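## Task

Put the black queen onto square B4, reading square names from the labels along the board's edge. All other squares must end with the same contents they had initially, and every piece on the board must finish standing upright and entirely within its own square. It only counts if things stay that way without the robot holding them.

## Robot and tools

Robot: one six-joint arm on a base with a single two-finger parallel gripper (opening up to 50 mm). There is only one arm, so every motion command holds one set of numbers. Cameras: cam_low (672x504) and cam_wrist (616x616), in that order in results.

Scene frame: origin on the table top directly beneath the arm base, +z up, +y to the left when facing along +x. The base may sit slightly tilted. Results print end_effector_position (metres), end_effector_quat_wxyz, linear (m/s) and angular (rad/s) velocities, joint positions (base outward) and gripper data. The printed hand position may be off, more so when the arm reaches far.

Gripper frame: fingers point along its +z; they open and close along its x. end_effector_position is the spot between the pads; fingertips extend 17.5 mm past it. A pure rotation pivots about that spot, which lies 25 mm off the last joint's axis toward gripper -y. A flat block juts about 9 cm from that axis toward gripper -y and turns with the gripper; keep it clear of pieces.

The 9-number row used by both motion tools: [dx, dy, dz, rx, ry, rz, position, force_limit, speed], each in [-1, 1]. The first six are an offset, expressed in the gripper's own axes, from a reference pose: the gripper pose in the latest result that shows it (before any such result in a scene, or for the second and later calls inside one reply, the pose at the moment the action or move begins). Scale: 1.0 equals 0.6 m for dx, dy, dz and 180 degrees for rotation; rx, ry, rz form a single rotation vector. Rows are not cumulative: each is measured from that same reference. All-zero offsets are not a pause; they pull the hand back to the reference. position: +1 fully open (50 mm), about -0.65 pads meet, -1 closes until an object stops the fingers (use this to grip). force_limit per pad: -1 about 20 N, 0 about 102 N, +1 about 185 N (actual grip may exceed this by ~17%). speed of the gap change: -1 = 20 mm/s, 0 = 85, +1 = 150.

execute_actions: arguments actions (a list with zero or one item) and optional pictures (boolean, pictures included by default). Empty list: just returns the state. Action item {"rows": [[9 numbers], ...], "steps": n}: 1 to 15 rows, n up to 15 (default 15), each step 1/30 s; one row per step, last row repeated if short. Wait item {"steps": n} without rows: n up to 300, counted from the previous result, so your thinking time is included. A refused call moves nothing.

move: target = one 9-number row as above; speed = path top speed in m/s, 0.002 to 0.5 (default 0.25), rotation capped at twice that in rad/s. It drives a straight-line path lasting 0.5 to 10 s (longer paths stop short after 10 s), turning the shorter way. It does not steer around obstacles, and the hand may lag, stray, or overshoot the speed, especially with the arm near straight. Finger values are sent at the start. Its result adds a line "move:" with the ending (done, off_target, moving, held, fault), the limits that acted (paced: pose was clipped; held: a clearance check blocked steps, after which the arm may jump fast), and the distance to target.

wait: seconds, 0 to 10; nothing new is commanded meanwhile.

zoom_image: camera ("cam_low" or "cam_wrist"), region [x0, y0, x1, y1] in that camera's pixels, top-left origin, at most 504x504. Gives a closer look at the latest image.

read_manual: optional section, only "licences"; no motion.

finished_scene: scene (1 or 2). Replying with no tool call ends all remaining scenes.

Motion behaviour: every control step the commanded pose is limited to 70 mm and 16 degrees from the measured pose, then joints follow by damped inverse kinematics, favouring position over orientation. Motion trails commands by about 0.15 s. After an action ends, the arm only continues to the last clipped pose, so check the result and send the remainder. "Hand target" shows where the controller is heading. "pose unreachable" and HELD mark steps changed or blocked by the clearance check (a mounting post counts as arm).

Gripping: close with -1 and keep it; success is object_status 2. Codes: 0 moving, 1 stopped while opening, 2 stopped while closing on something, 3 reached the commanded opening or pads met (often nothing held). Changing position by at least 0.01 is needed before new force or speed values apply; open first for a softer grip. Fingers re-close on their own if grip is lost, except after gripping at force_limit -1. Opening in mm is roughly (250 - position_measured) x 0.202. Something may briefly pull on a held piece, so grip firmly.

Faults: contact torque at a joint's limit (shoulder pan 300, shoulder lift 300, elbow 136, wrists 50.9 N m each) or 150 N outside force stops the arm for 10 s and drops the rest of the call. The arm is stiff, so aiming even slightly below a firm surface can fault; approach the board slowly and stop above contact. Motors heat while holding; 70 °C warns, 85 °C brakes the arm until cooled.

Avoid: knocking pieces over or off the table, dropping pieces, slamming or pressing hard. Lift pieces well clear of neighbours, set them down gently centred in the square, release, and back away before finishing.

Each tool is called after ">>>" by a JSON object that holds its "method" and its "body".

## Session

>>> {"method": "execute_actions", "body": {"actions": []}}

Scene clock: 0.00 s of 4000.00 s.
end_effector_position=(+1.2888, -0.2556, +0.3587) position_measured=3 object_status=3 end_effector_quat_wxyz=(+0.253, -0.475, +0.667, -0.515) end_effector_velocity=(-0.000, +0.000, +0.001) end_effector_angular_velocity=(+0.000, -0.001, -0.000)
Joint positions: [ 2.674 -0.364  1.105 -3.261 -1.267 -2.651]
Joint velocities: [-0.    -0.001  0.     0.    -0.     0.001]
Hand target: +1.289, -0.256, +0.359; +0.253, -0.475, +0.667, -0.515

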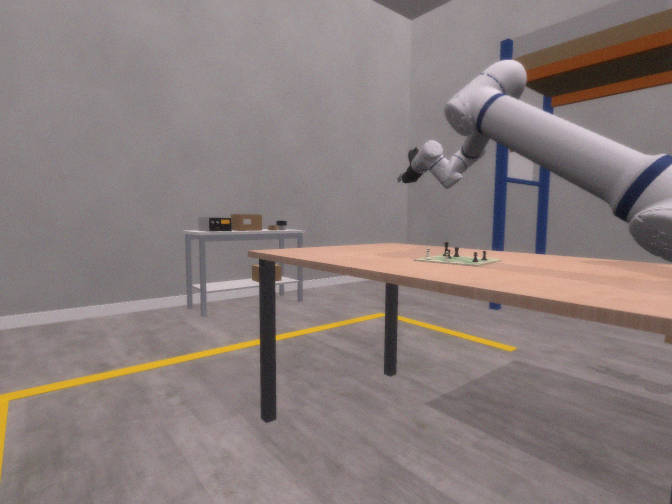

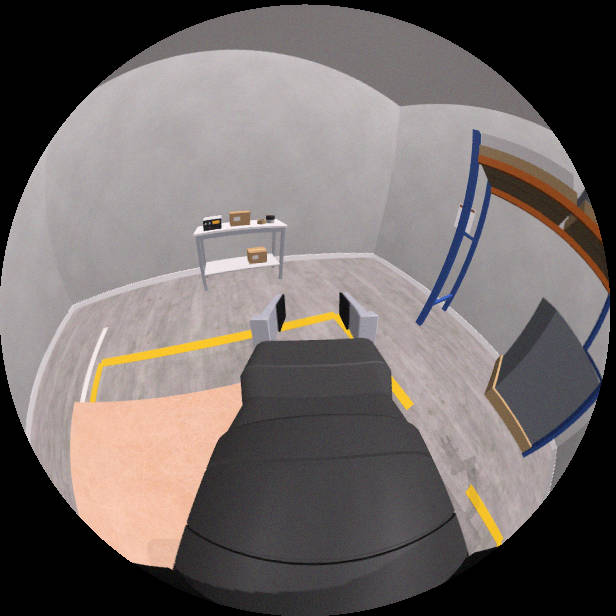

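>>> {"method": "move", "body": {"target": [-0.1255, 0.622, -0.9945, -0.3699, -0.1262, -0.0924, 1, -0.3, 0], "speed": 0.4}}

>>> {"method": "move", "body": {"target": [-0.092, 0.163, 0.042, 0, 0, 0, 1, -0.3, 0], "speed": 0.3}}

>>> {"method": "zoom_image", "body": {"camera": "cam_wrist", "region": [220, 145, 388, 313]}}

>>> {"method": "zoom_image", "body": {"camera": "cam_low", "region": [405, 225, 505, 275]}}

Scene clock: 27.53 s of 4000.00 s.
end_effector_position=(+0.6881, +0.0849, +0.2052) position_measured=3 object_status=3 end_effector_quat_wxyz=(-0.001, +0.708, -0.706, -0.000) end_effector_velocity=(-0.002, -0.000, +0.001) end_effector_angular_velocity=(+0.001, +0.002, -0.001)
Joint positions: [ 2.568 -1.29   2.098 -1.884 -0.913 -3.87 ]
Joint velocities: [-0.002 -0.002  0.001  0.005 -0.001 -0.003]
Hand target: +0.688, +0.085, +0.205; -0.001, +0.708, -0.706, -0.000
Off the commanded pose: 0.001 m, 0 deg.
After step 90, 22.10 s passed at rest.
move: done

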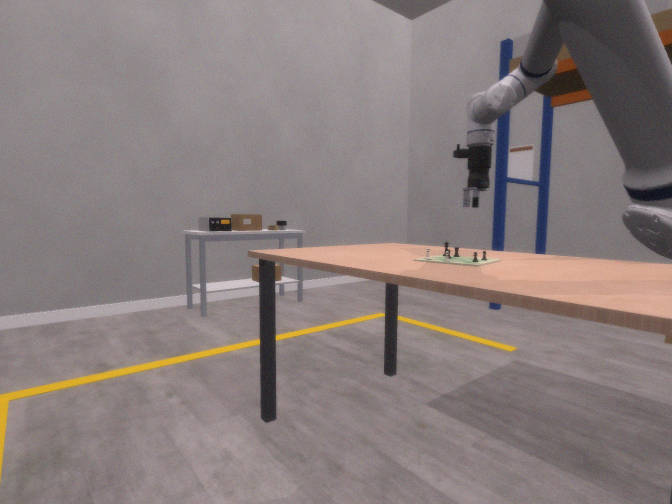

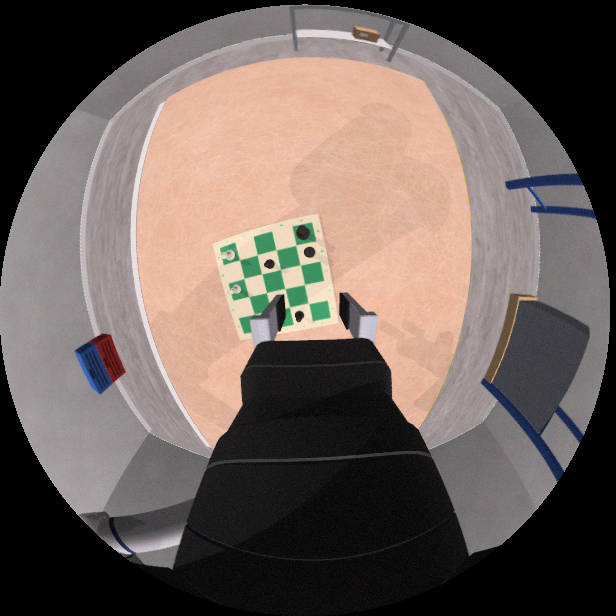

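Scene clock: 28.53 s of 4000.00 s.
end_effector_position=(+0.5905, +0.1400, +0.1801) position_measured=3 object_status=3 end_effector_quat_wxyz=(-0.001, +0.708, -0.706, -0.000) end_effector_velocity=(-0.002, +0.002, -0.001) end_effector_angular_velocity=(+0.001, +0.000, +0.001)
Joint positions: [ 2.562 -1.479  2.285 -1.878 -0.916 -3.877]
Joint velocities: [ 0.001 -0.005  0.004  0.001  0.001 -0.001]
Hand target: +0.590, +0.140, +0.180; -0.001, +0.708, -0.706, -0.000
Off the commanded pose: 0.000 m, 0 deg.
move: done

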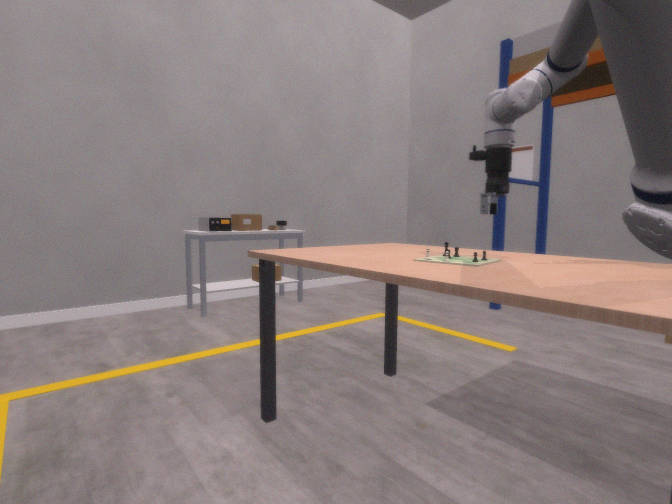

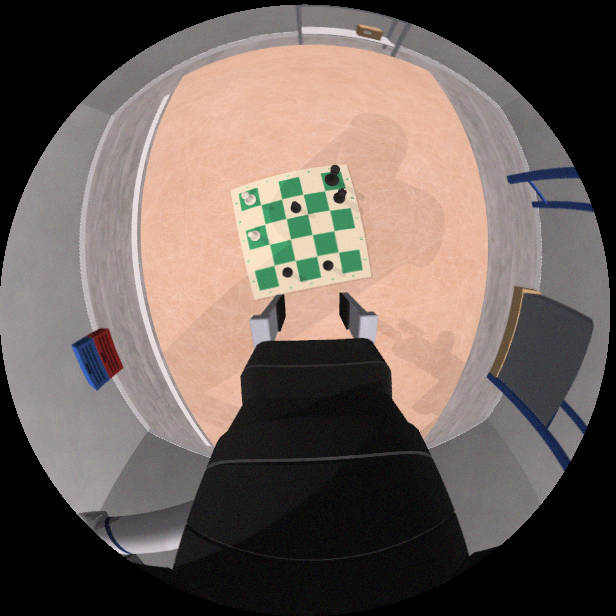

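Region (220, 145, 388, 313) of cam_wrist's 616x616 image, scaled by 3.000, with more detail than that image has.

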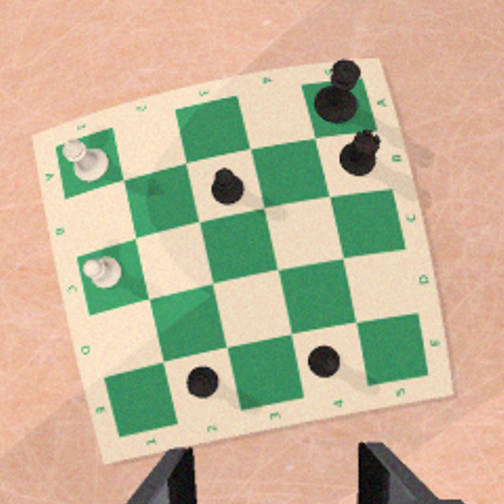

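Region (405, 225, 505, 275) of cam_low's 672x504 image, scaled by 5.040, with more detail than that image has.

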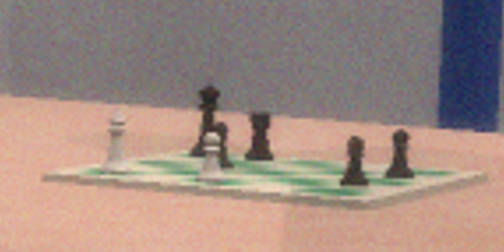

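>>> {"method": "move", "body": {"target": [0.0635, -0.307, 0.13, 0, 0, 0.183, 0.4, -0.2, 0], "speed": 0.3}}

>>> {"method": "zoom_image", "body": {"camera": "cam_wrist", "region": [240, 230, 384, 350]}}

>>> {"method": "zoom_image", "body": {"camera": "cam_low", "region": [415, 205, 485, 270]}}

Scene clock: 47.37 s of 4000.00 s.
end_effector_position=(+0.7748, +0.1024, +0.1020) position_measured=92 object_status=3 end_effector_quat_wxyz=(+0.001, -0.479, +0.878, +0.001) end_effector_velocity=(+0.001, -0.000, -0.002) end_effector_angular_velocity=(-0.001, +0.002, -0.006)
Joint positions: [ 2.747 -1.124  2.006 -2.094 -0.838 -3.084]
Joint velocities: [ 0.003  0.003 -0.002 -0.003 -0.     0.008]
Hand target: +0.775, +0.102, +0.102; +0.001, -0.479, +0.878, +0.001
Off the commanded pose: 0.000 m, 0 deg.
After step 90, 14.30 s passed at rest.
move: done

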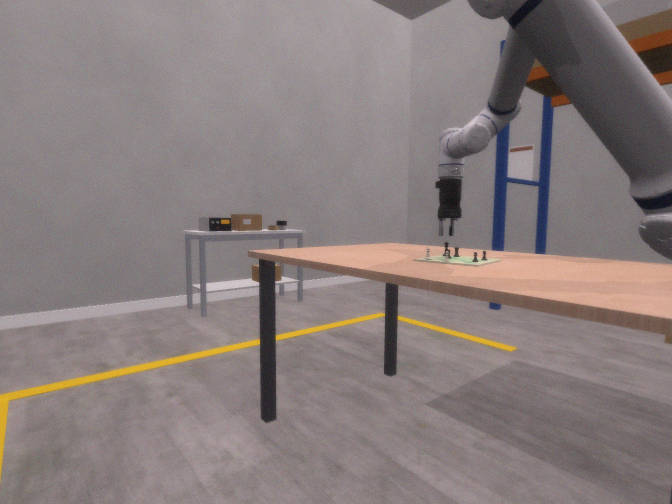

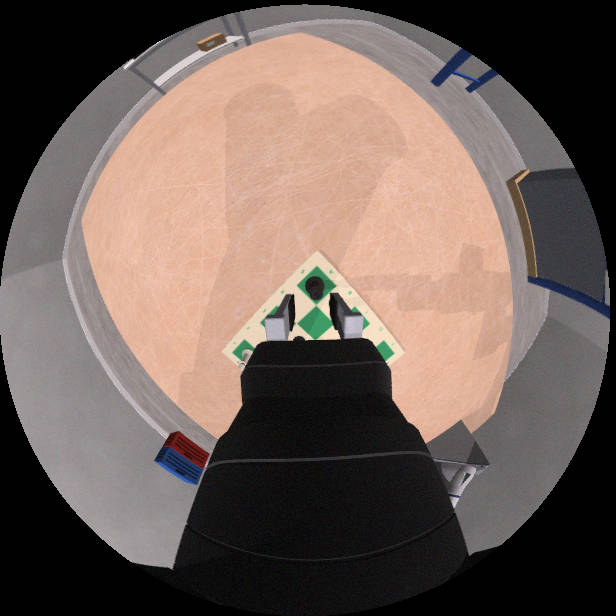

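Region (240, 230, 384, 350) of cam_wrist's 616x616 image, scaled by 3.500, with more detail than that image has.

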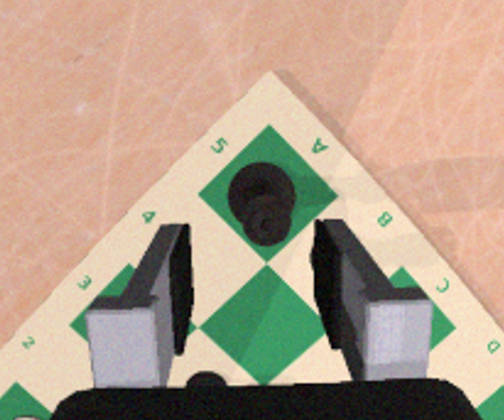

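Region (415, 205, 485, 270) of cam_low's 672x504 image, scaled by 7.200, with more detail than that image has; it fills the top 468 rows of this view, and the rest is white.

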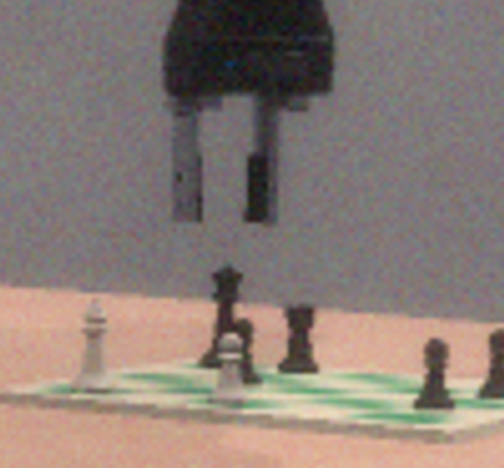

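>>> {"method": "move", "body": {"target": [0.0073, -0.0083, 0.071, 0, 0, 0, 0.4, -0.2, 0], "speed": 0.12}}

>>> {"method": "zoom_image", "body": {"camera": "cam_wrist", "region": [250, 250, 370, 350]}}

>>> {"method": "zoom_image", "body": {"camera": "cam_low", "region": [415, 205, 485, 270]}}

Scene clock: 55.83 s of 4000.00 s.
end_effector_position=(+0.7767, +0.0961, +0.0595) position_measured=92 object_status=3 end_effector_quat_wxyz=(+0.001, -0.479, +0.878, +0.001) end_effector_velocity=(+0.000, -0.000, -0.002) end_effector_angular_velocity=(+0.001, -0.000, -0.001)
Joint positions: [ 2.781 -1.073  2.022 -2.19  -0.827 -3.041]
Joint velocities: [ 0.002  0.003  0.001 -0.005  0.002  0.003]
Hand target: +0.777, +0.096, +0.059; +0.001, -0.479, +0.878, +0.001
Off the commanded pose: 0.000 m, 0 deg.
After step 90, 4.60 s passed at rest.
move: done

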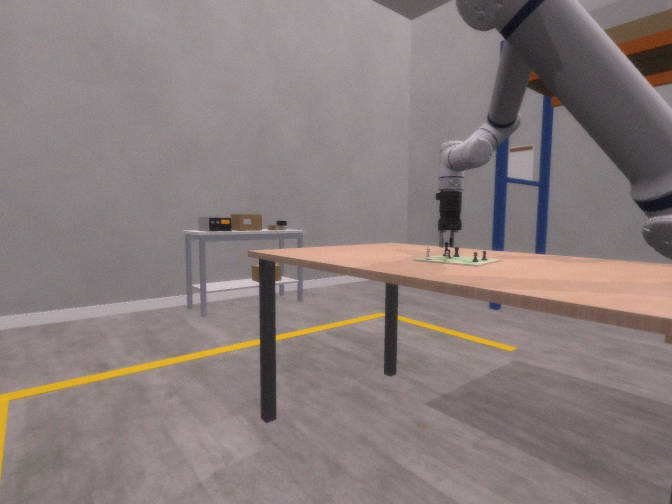

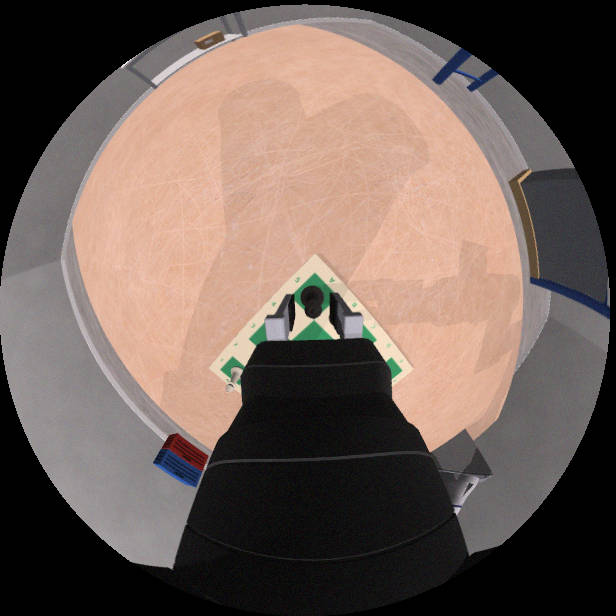

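Region (250, 250, 370, 350) of cam_wrist's 616x616 image, scaled by 4.200, with more detail than that image has.

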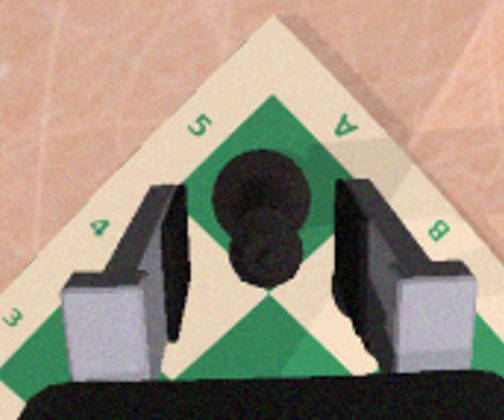

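Region (415, 205, 485, 270) of cam_low's 672x504 image, scaled by 7.200, with more detail than that image has; it fills the top 468 rows of this view, and the rest is white.

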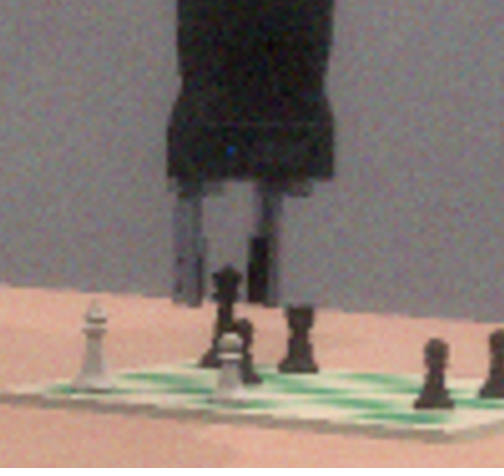

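>>> {"method": "move", "body": {"target": [0.0009, 0, 0, 0, 0, 0, -1, -0.2, -0.6], "speed": 0.02}}

>>> {"method": "move", "body": {"target": [0, 0, -0.075, 0, 0, 0, -1, -0.2, -0.6], "speed": 0.12}}

>>> {"method": "move", "body": {"target": [0.001, 0.0883, 0, 0, 0, 0, -1, -0.2, -0.6], "speed": 0.12}}

>>> {"method": "zoom_image", "body": {"camera": "cam_wrist", "region": [240, 230, 384, 350]}}

>>> {"method": "zoom_image", "body": {"camera": "cam_low", "region": [415, 205, 485, 270]}}

Scene clock: 70.13 s of 4000.00 s.
end_effector_position=(+0.7764, +0.0957, +0.0595) position_measured=190 object_status=2 end_effector_quat_wxyz=(+0.001, -0.479, +0.878, +0.001) end_effector_velocity=(-0.001, +0.000, -0.000) end_effector_angular_velocity=(+0.000, +0.001, -0.000)
Joint positions: [ 2.781 -1.073  2.022 -2.19  -0.827 -3.041]
Joint velocities: [ 0.    -0.001  0.002  0.    -0.    -0.   ]
Hand target: +0.776, +0.096, +0.060; +0.001, -0.479, +0.878, +0.001
Off the commanded pose: 0.000 m, 0 deg.
After step 90, 10.60 s passed at rest.
move: done

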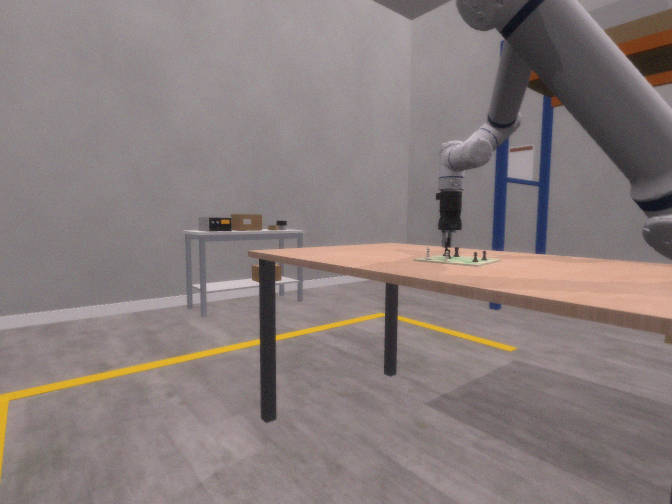

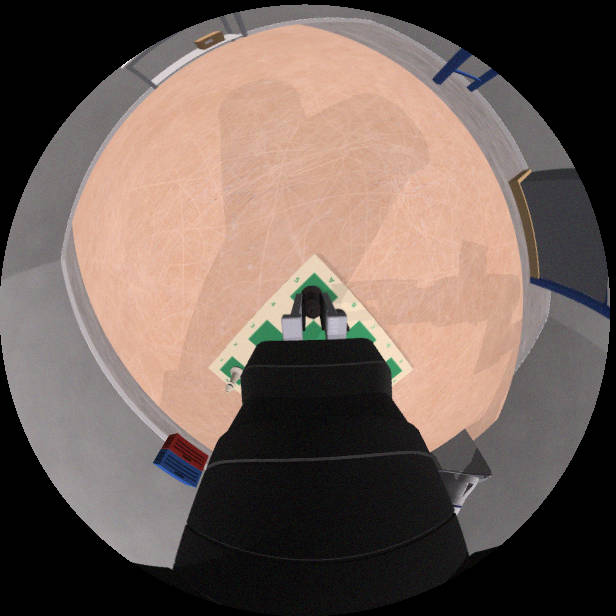

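Scene clock: 71.00 s of 4000.00 s.
end_effector_position=(+0.7763, +0.0955, +0.1043) position_measured=190 object_status=2 end_effector_quat_wxyz=(+0.001, -0.479, +0.878, +0.001) end_effector_velocity=(+0.001, -0.000, +0.002) end_effector_angular_velocity=(-0.001, +0.001, +0.001)
Joint positions: [ 2.74  -1.117  2.001 -2.09  -0.841 -3.093]
Joint velocities: [-0.001 -0.001 -0.003  0.005 -0.002 -0.002]
Hand target: +0.776, +0.096, +0.105; +0.001, -0.479, +0.878, +0.001
Off the commanded pose: 0.000 m, 0 deg.
move: done

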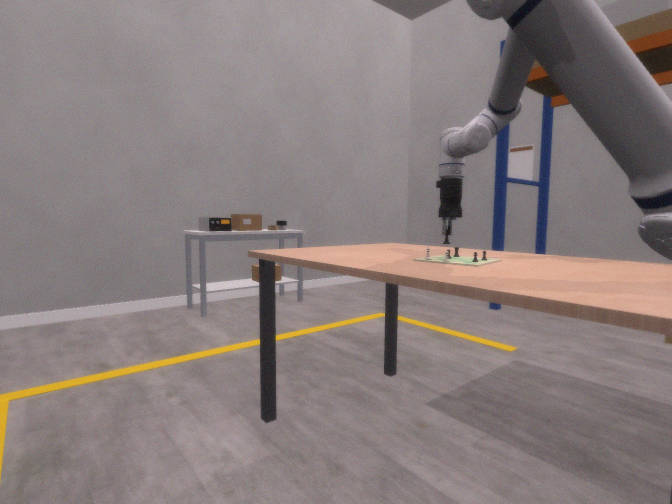

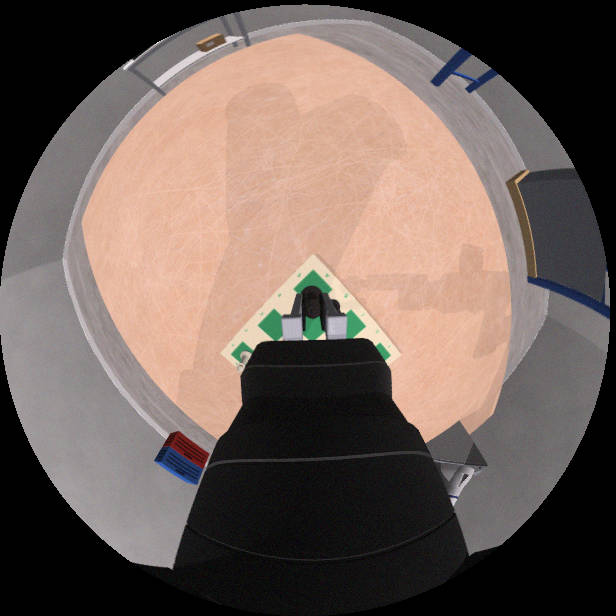

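Scene clock: 71.90 s of 4000.00 s.
end_effector_position=(+0.7317, +0.1237, +0.1043) position_measured=190 object_status=2 end_effector_quat_wxyz=(+0.001, -0.479, +0.878, +0.001) end_effector_velocity=(-0.002, +0.002, +0.000) end_effector_angular_velocity=(-0.001, -0.000, +0.001)
Joint positions: [ 2.742 -1.201  2.088 -2.094 -0.84  -3.09 ]
Joint velocities: [ 0.    -0.004  0.003  0.    -0.     0.   ]
Hand target: +0.732, +0.124, +0.104; +0.001, -0.479, +0.878, +0.001
Off the commanded pose: 0.000 m, 0 deg.
move: done

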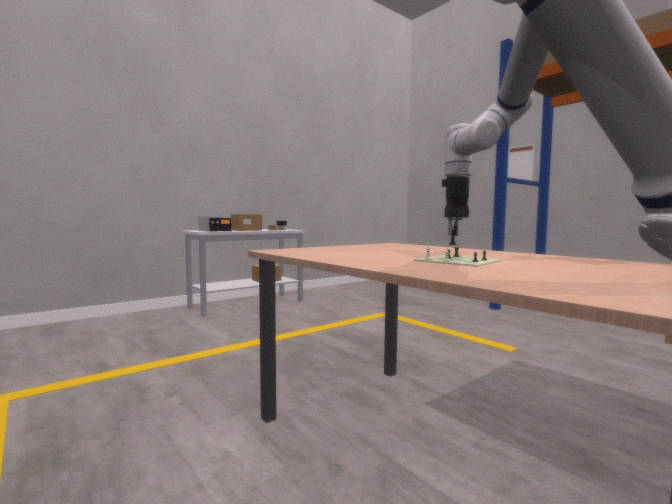

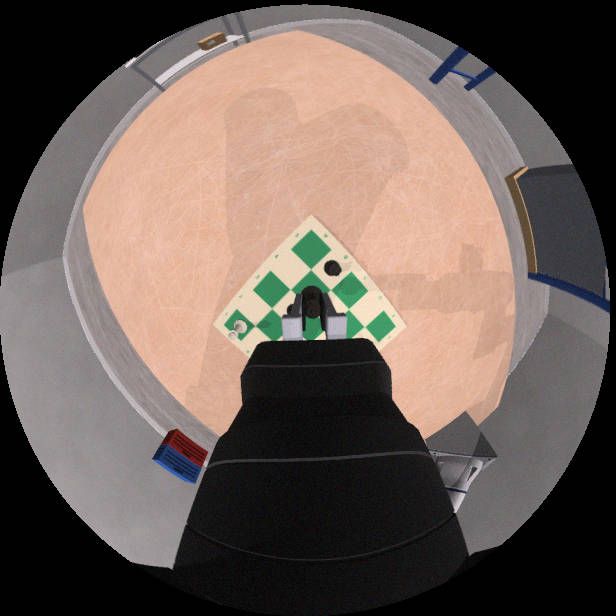

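Region (240, 230, 384, 350) of cam_wrist's 616x616 image, scaled by 3.500, with more detail than that image has.

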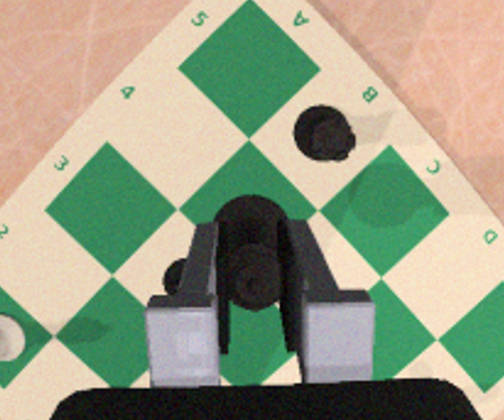

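Region (415, 205, 485, 270) of cam_low's 672x504 image, scaled by 7.200, with more detail than that image has; it fills the top 468 rows of this view, and the rest is white.

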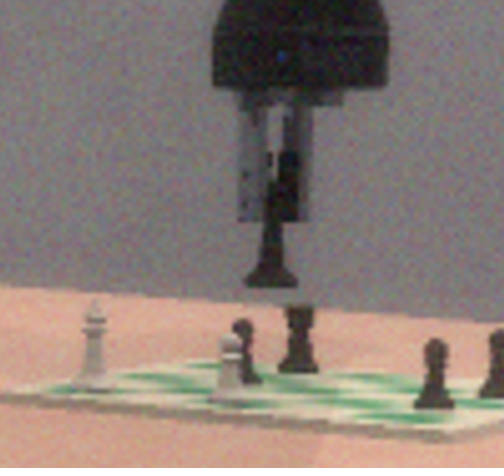

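>>> {"method": "move", "body": {"target": [0, 0.0012, 0.068, 0, 0, 0, -1, -0.2, -0.6], "speed": 0.1}}

>>> {"method": "move", "body": {"target": [0, 0, 0.006, 0, 0, 0, -1, -0.2, -0.6], "speed": 0.015}}

>>> {"method": "move", "body": {"target": [0, 0, 0, 0, 0, 0, 0.14, -0.2, -0.6]}}

>>> {"method": "move", "body": {"target": [0, 0, -0.09, 0, 0, 0, 0.14, -0.2, -0.6], "speed": 0.15}}

>>> {"method": "zoom_image", "body": {"camera": "cam_wrist", "region": [240, 230, 384, 350]}}

>>> {"method": "zoom_image", "body": {"camera": "cam_low", "region": [410, 205, 500, 270]}}

Scene clock: 80.93 s of 4000.00 s.
end_effector_position=(+0.7312, +0.1243, +0.0637) position_measured=190 object_status=2 end_effector_quat_wxyz=(+0.001, -0.479, +0.878, +0.001) end_effector_velocity=(+0.000, -0.001, -0.001) end_effector_angular_velocity=(-0.000, -0.001, -0.001)
Joint positions: [ 2.782 -1.16   2.109 -2.192 -0.826 -3.04 ]
Joint velocities: [ 0.001  0.002  0.001 -0.005  0.     0.003]
Hand target: +0.731, +0.124, +0.063; +0.001, -0.479, +0.878, +0.001
Off the commanded pose: 0.000 m, 0 deg.
After step 150, 3.17 s passed at rest.
move: done

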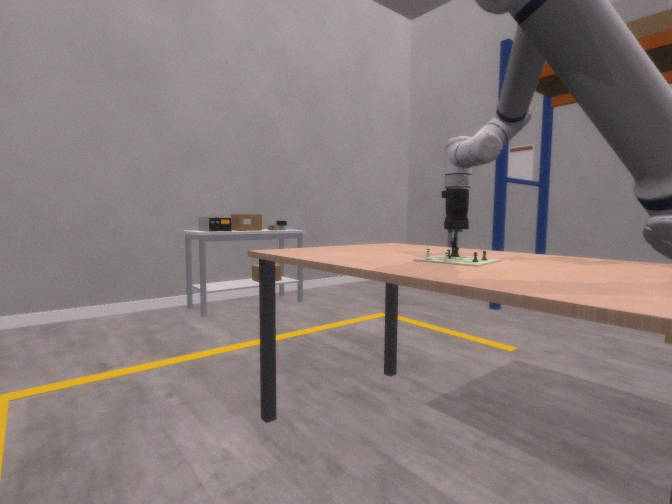

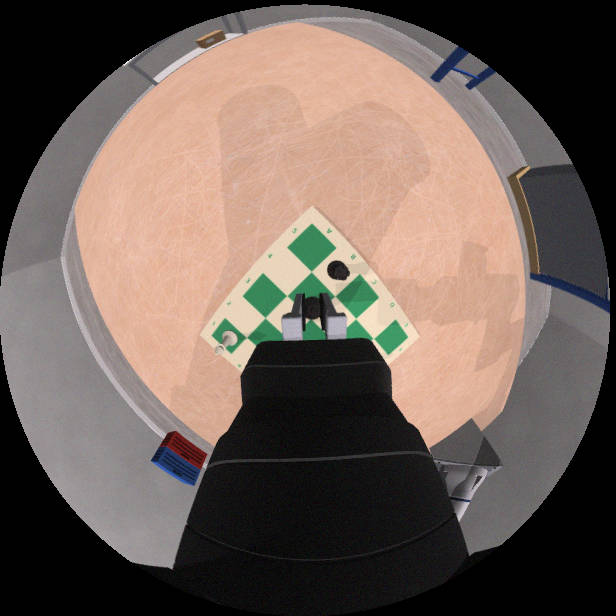

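Scene clock: 81.63 s of 4000.00 s.
end_effector_position=(+0.7312, +0.1243, +0.0602) position_measured=190 object_status=2 end_effector_quat_wxyz=(+0.001, -0.479, +0.878, +0.001) end_effector_velocity=(+0.000, -0.000, -0.001) end_effector_angular_velocity=(+0.000, -0.000, +0.000)
Joint positions: [ 2.785 -1.156  2.111 -2.2   -0.825 -3.035]
Joint velocities: [ 0.001  0.002  0.    -0.003  0.001  0.001]
Hand target: +0.731, +0.124, +0.060; +0.001, -0.479, +0.878, +0.001
Off the commanded pose: 0.000 m, 0 deg.
move: done

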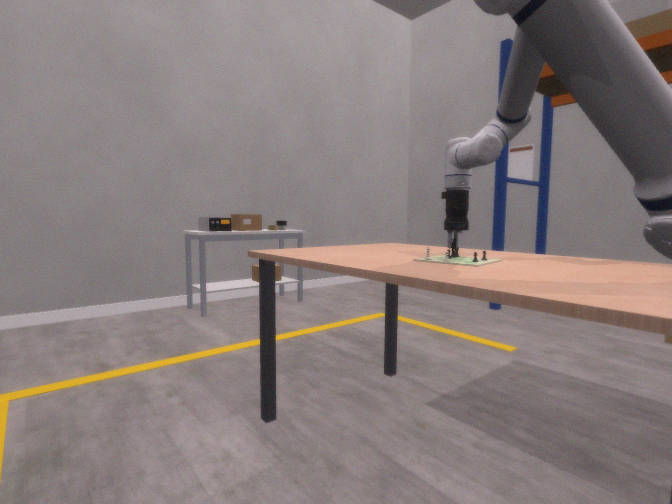

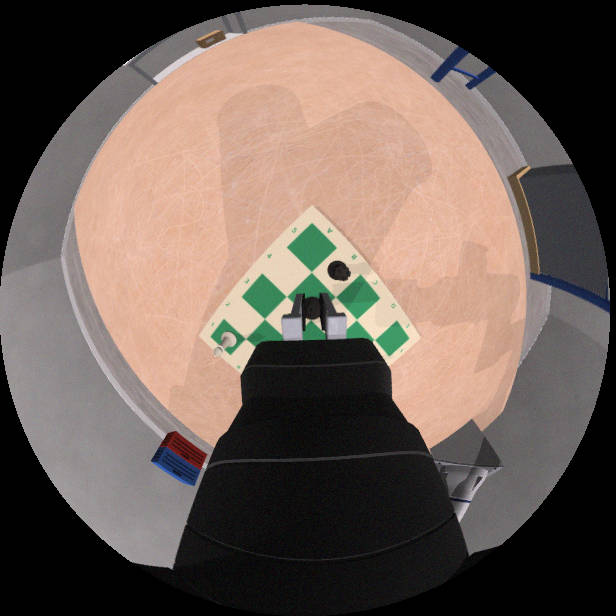

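Scene clock: 82.13 s of 4000.00 s.
end_effector_position=(+0.7311, +0.1243, +0.0602) position_measured=132 object_status=3 end_effector_quat_wxyz=(+0.001, -0.479, +0.878, +0.001) end_effector_velocity=(+0.001, +0.000, +0.001) end_effector_angular_velocity=(+0.000, -0.002, -0.000)
Joint positions: [ 2.785 -1.156  2.111 -2.2   -0.825 -3.035]
Joint velocities: [-0.001 -0.001 -0.001 -0.     0.001  0.   ]
Hand target: +0.731, +0.124, +0.060; +0.001, -0.479, +0.878, +0.001
Off the commanded pose: 0.000 m, 0 deg.
move: done

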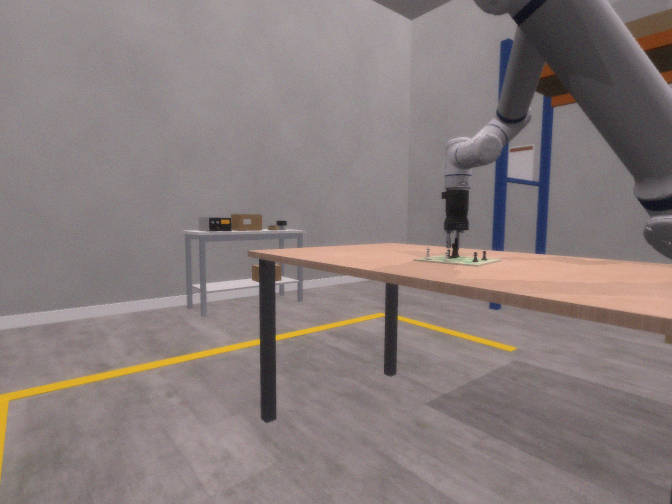

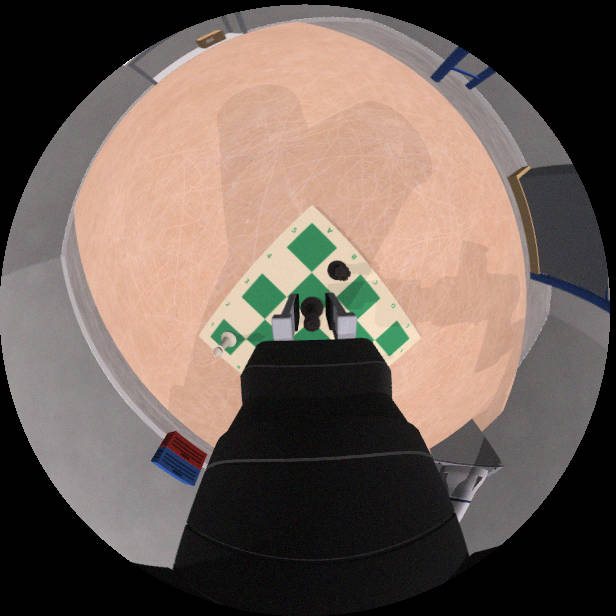

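Scene clock: 83.03 s of 4000.00 s.
end_effector_position=(+0.7310, +0.1241, +0.1141) position_measured=132 object_status=3 end_effector_quat_wxyz=(+0.001, -0.479, +0.878, +0.001) end_effector_velocity=(-0.000, -0.000, +0.002) end_effector_angular_velocity=(-0.001, +0.001, +0.000)
Joint positions: [ 2.733 -1.212  2.083 -2.071 -0.843 -3.102]
Joint velocities: [-0.002 -0.003 -0.001  0.005 -0.002 -0.003]
Hand target: +0.731, +0.124, +0.114; +0.001, -0.479, +0.878, +0.001
Off the commanded pose: 0.000 m, 0 deg.
move: done

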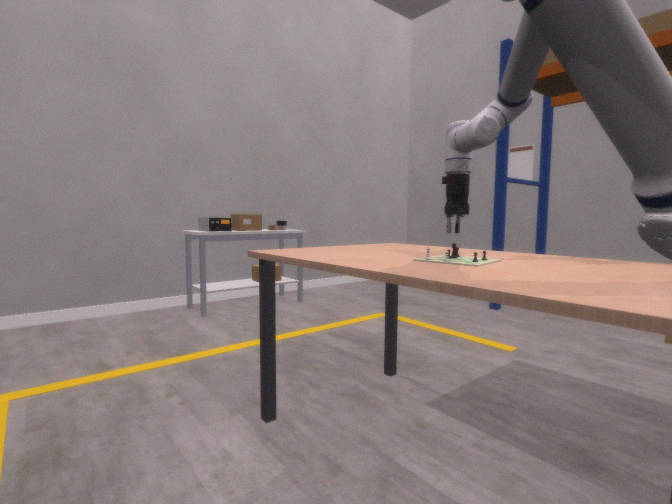

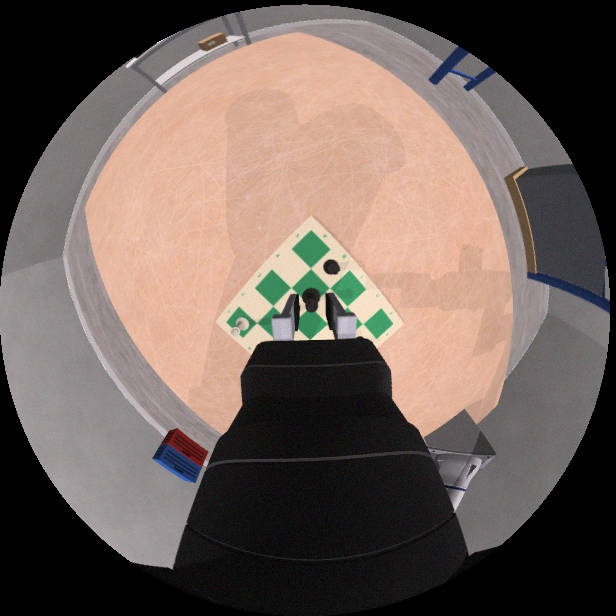

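Region (240, 230, 384, 350) of cam_wrist's 616x616 image, scaled by 3.500, with more detail than that image has.

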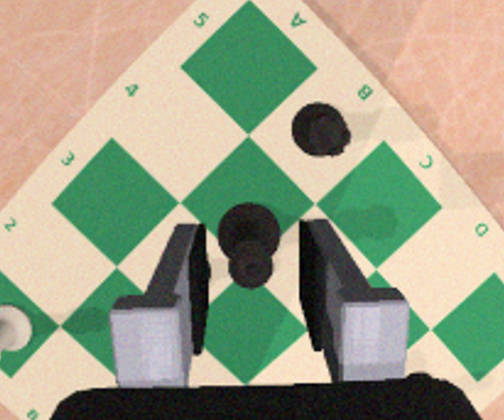

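Region (410, 205, 500, 270) of cam_low's 672x504 image, scaled by 5.600, with more detail than that image has.

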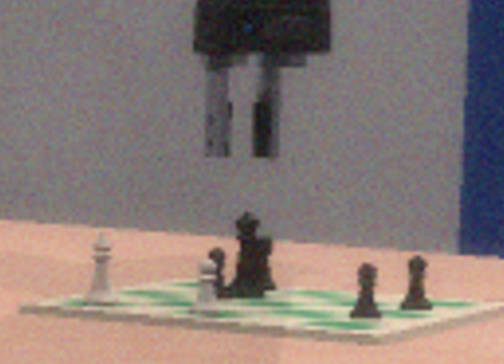

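>>> {"method": "move", "body": {"target": [0, 0.02, 0.045, 0, 0, 0, 0.14, 0.3, -0.6], "speed": 0.12}}

>>> {"method": "move", "body": {"target": [0, 0, 0.0412, 0, 0, 0, 0.14, 0.3, -0.6], "speed": 0.08}}

>>> {"method": "zoom_image", "body": {"camera": "cam_wrist", "region": [250, 250, 370, 350]}}

Scene clock: 89.40 s of 4000.00 s.
end_effector_position=(+0.7211, +0.1307, +0.0872) position_measured=132 object_status=3 end_effector_quat_wxyz=(+0.001, -0.479, +0.878, +0.001) end_effector_velocity=(-0.001, -0.000, -0.002) end_effector_angular_velocity=(-0.001, +0.001, -0.000)
Joint positions: [ 2.76  -1.204  2.117 -2.135 -0.834 -3.068]
Joint velocities: [ 0.002  0.001  0.002 -0.005 -0.001  0.003]
Hand target: +0.721, +0.131, +0.087; +0.001, -0.479, +0.878, +0.001
Off the commanded pose: 0.000 m, 0 deg.
After step 90, 2.53 s passed at rest.
move: done

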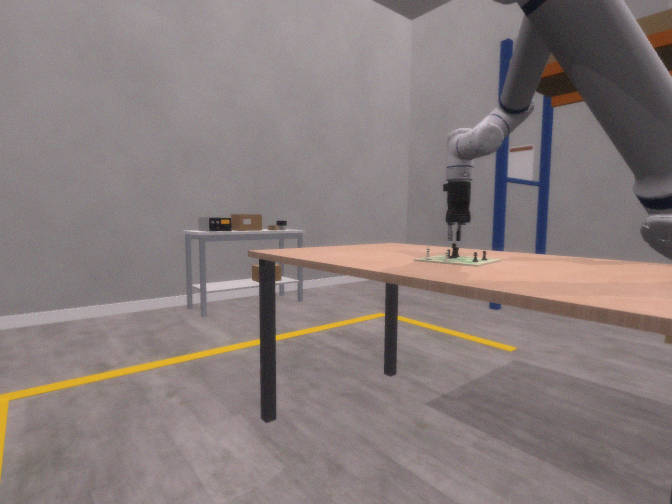

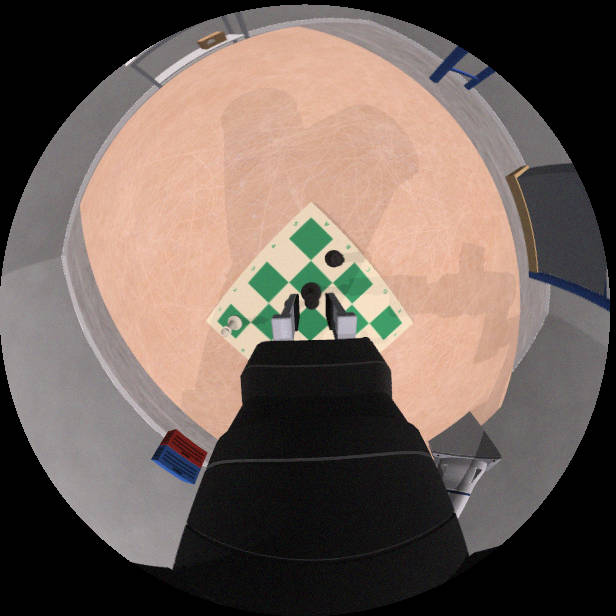

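Scene clock: 90.23 s of 4000.00 s.
end_effector_position=(+0.7211, +0.1307, +0.0626) position_measured=132 object_status=3 end_effector_quat_wxyz=(+0.001, -0.479, +0.878, +0.001) end_effector_velocity=(+0.001, +0.001, -0.002) end_effector_angular_velocity=(+0.001, -0.001, +0.000)
Joint positions: [ 2.784 -1.177  2.129 -2.196 -0.826 -3.037]
Joint velocities: [ 0.002  0.002  0.    -0.005  0.002  0.003]
Hand target: +0.721, +0.131, +0.062; +0.001, -0.479, +0.878, +0.001
Off the commanded pose: 0.000 m, 0 deg.
move: done

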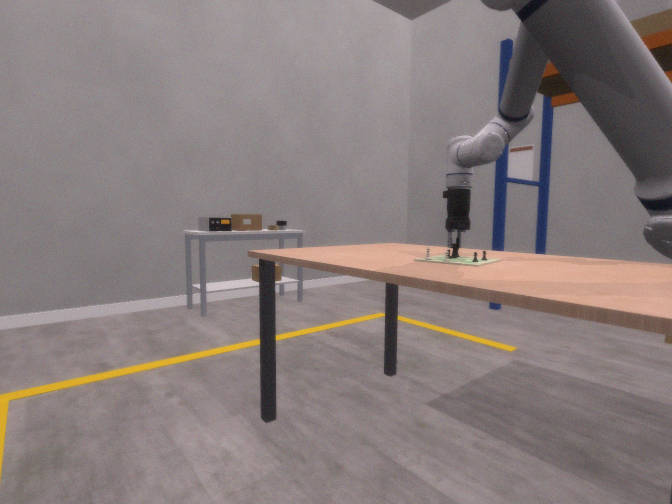

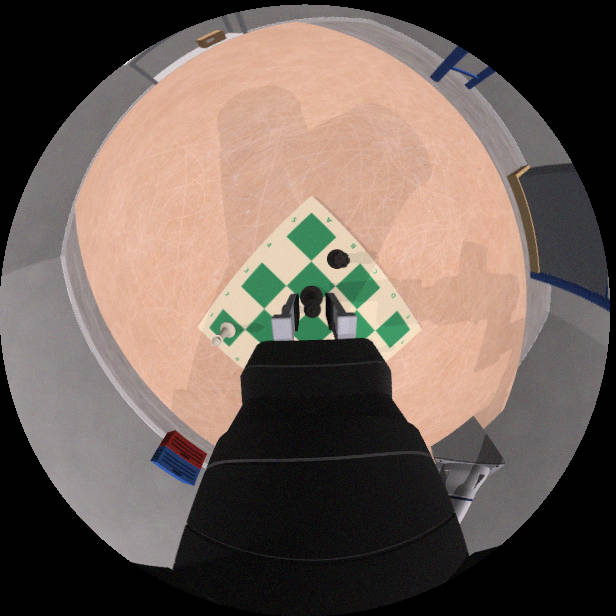

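Region (250, 250, 370, 350) of cam_wrist's 616x616 image, scaled by 4.200, with more detail than that image has.

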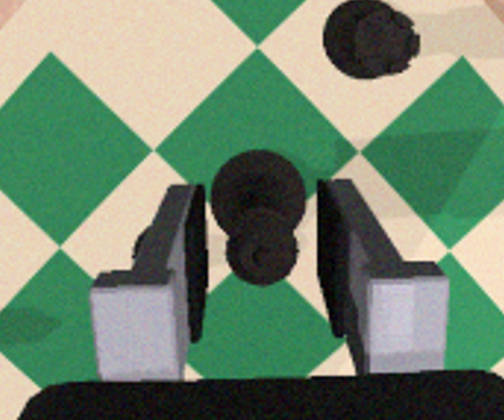

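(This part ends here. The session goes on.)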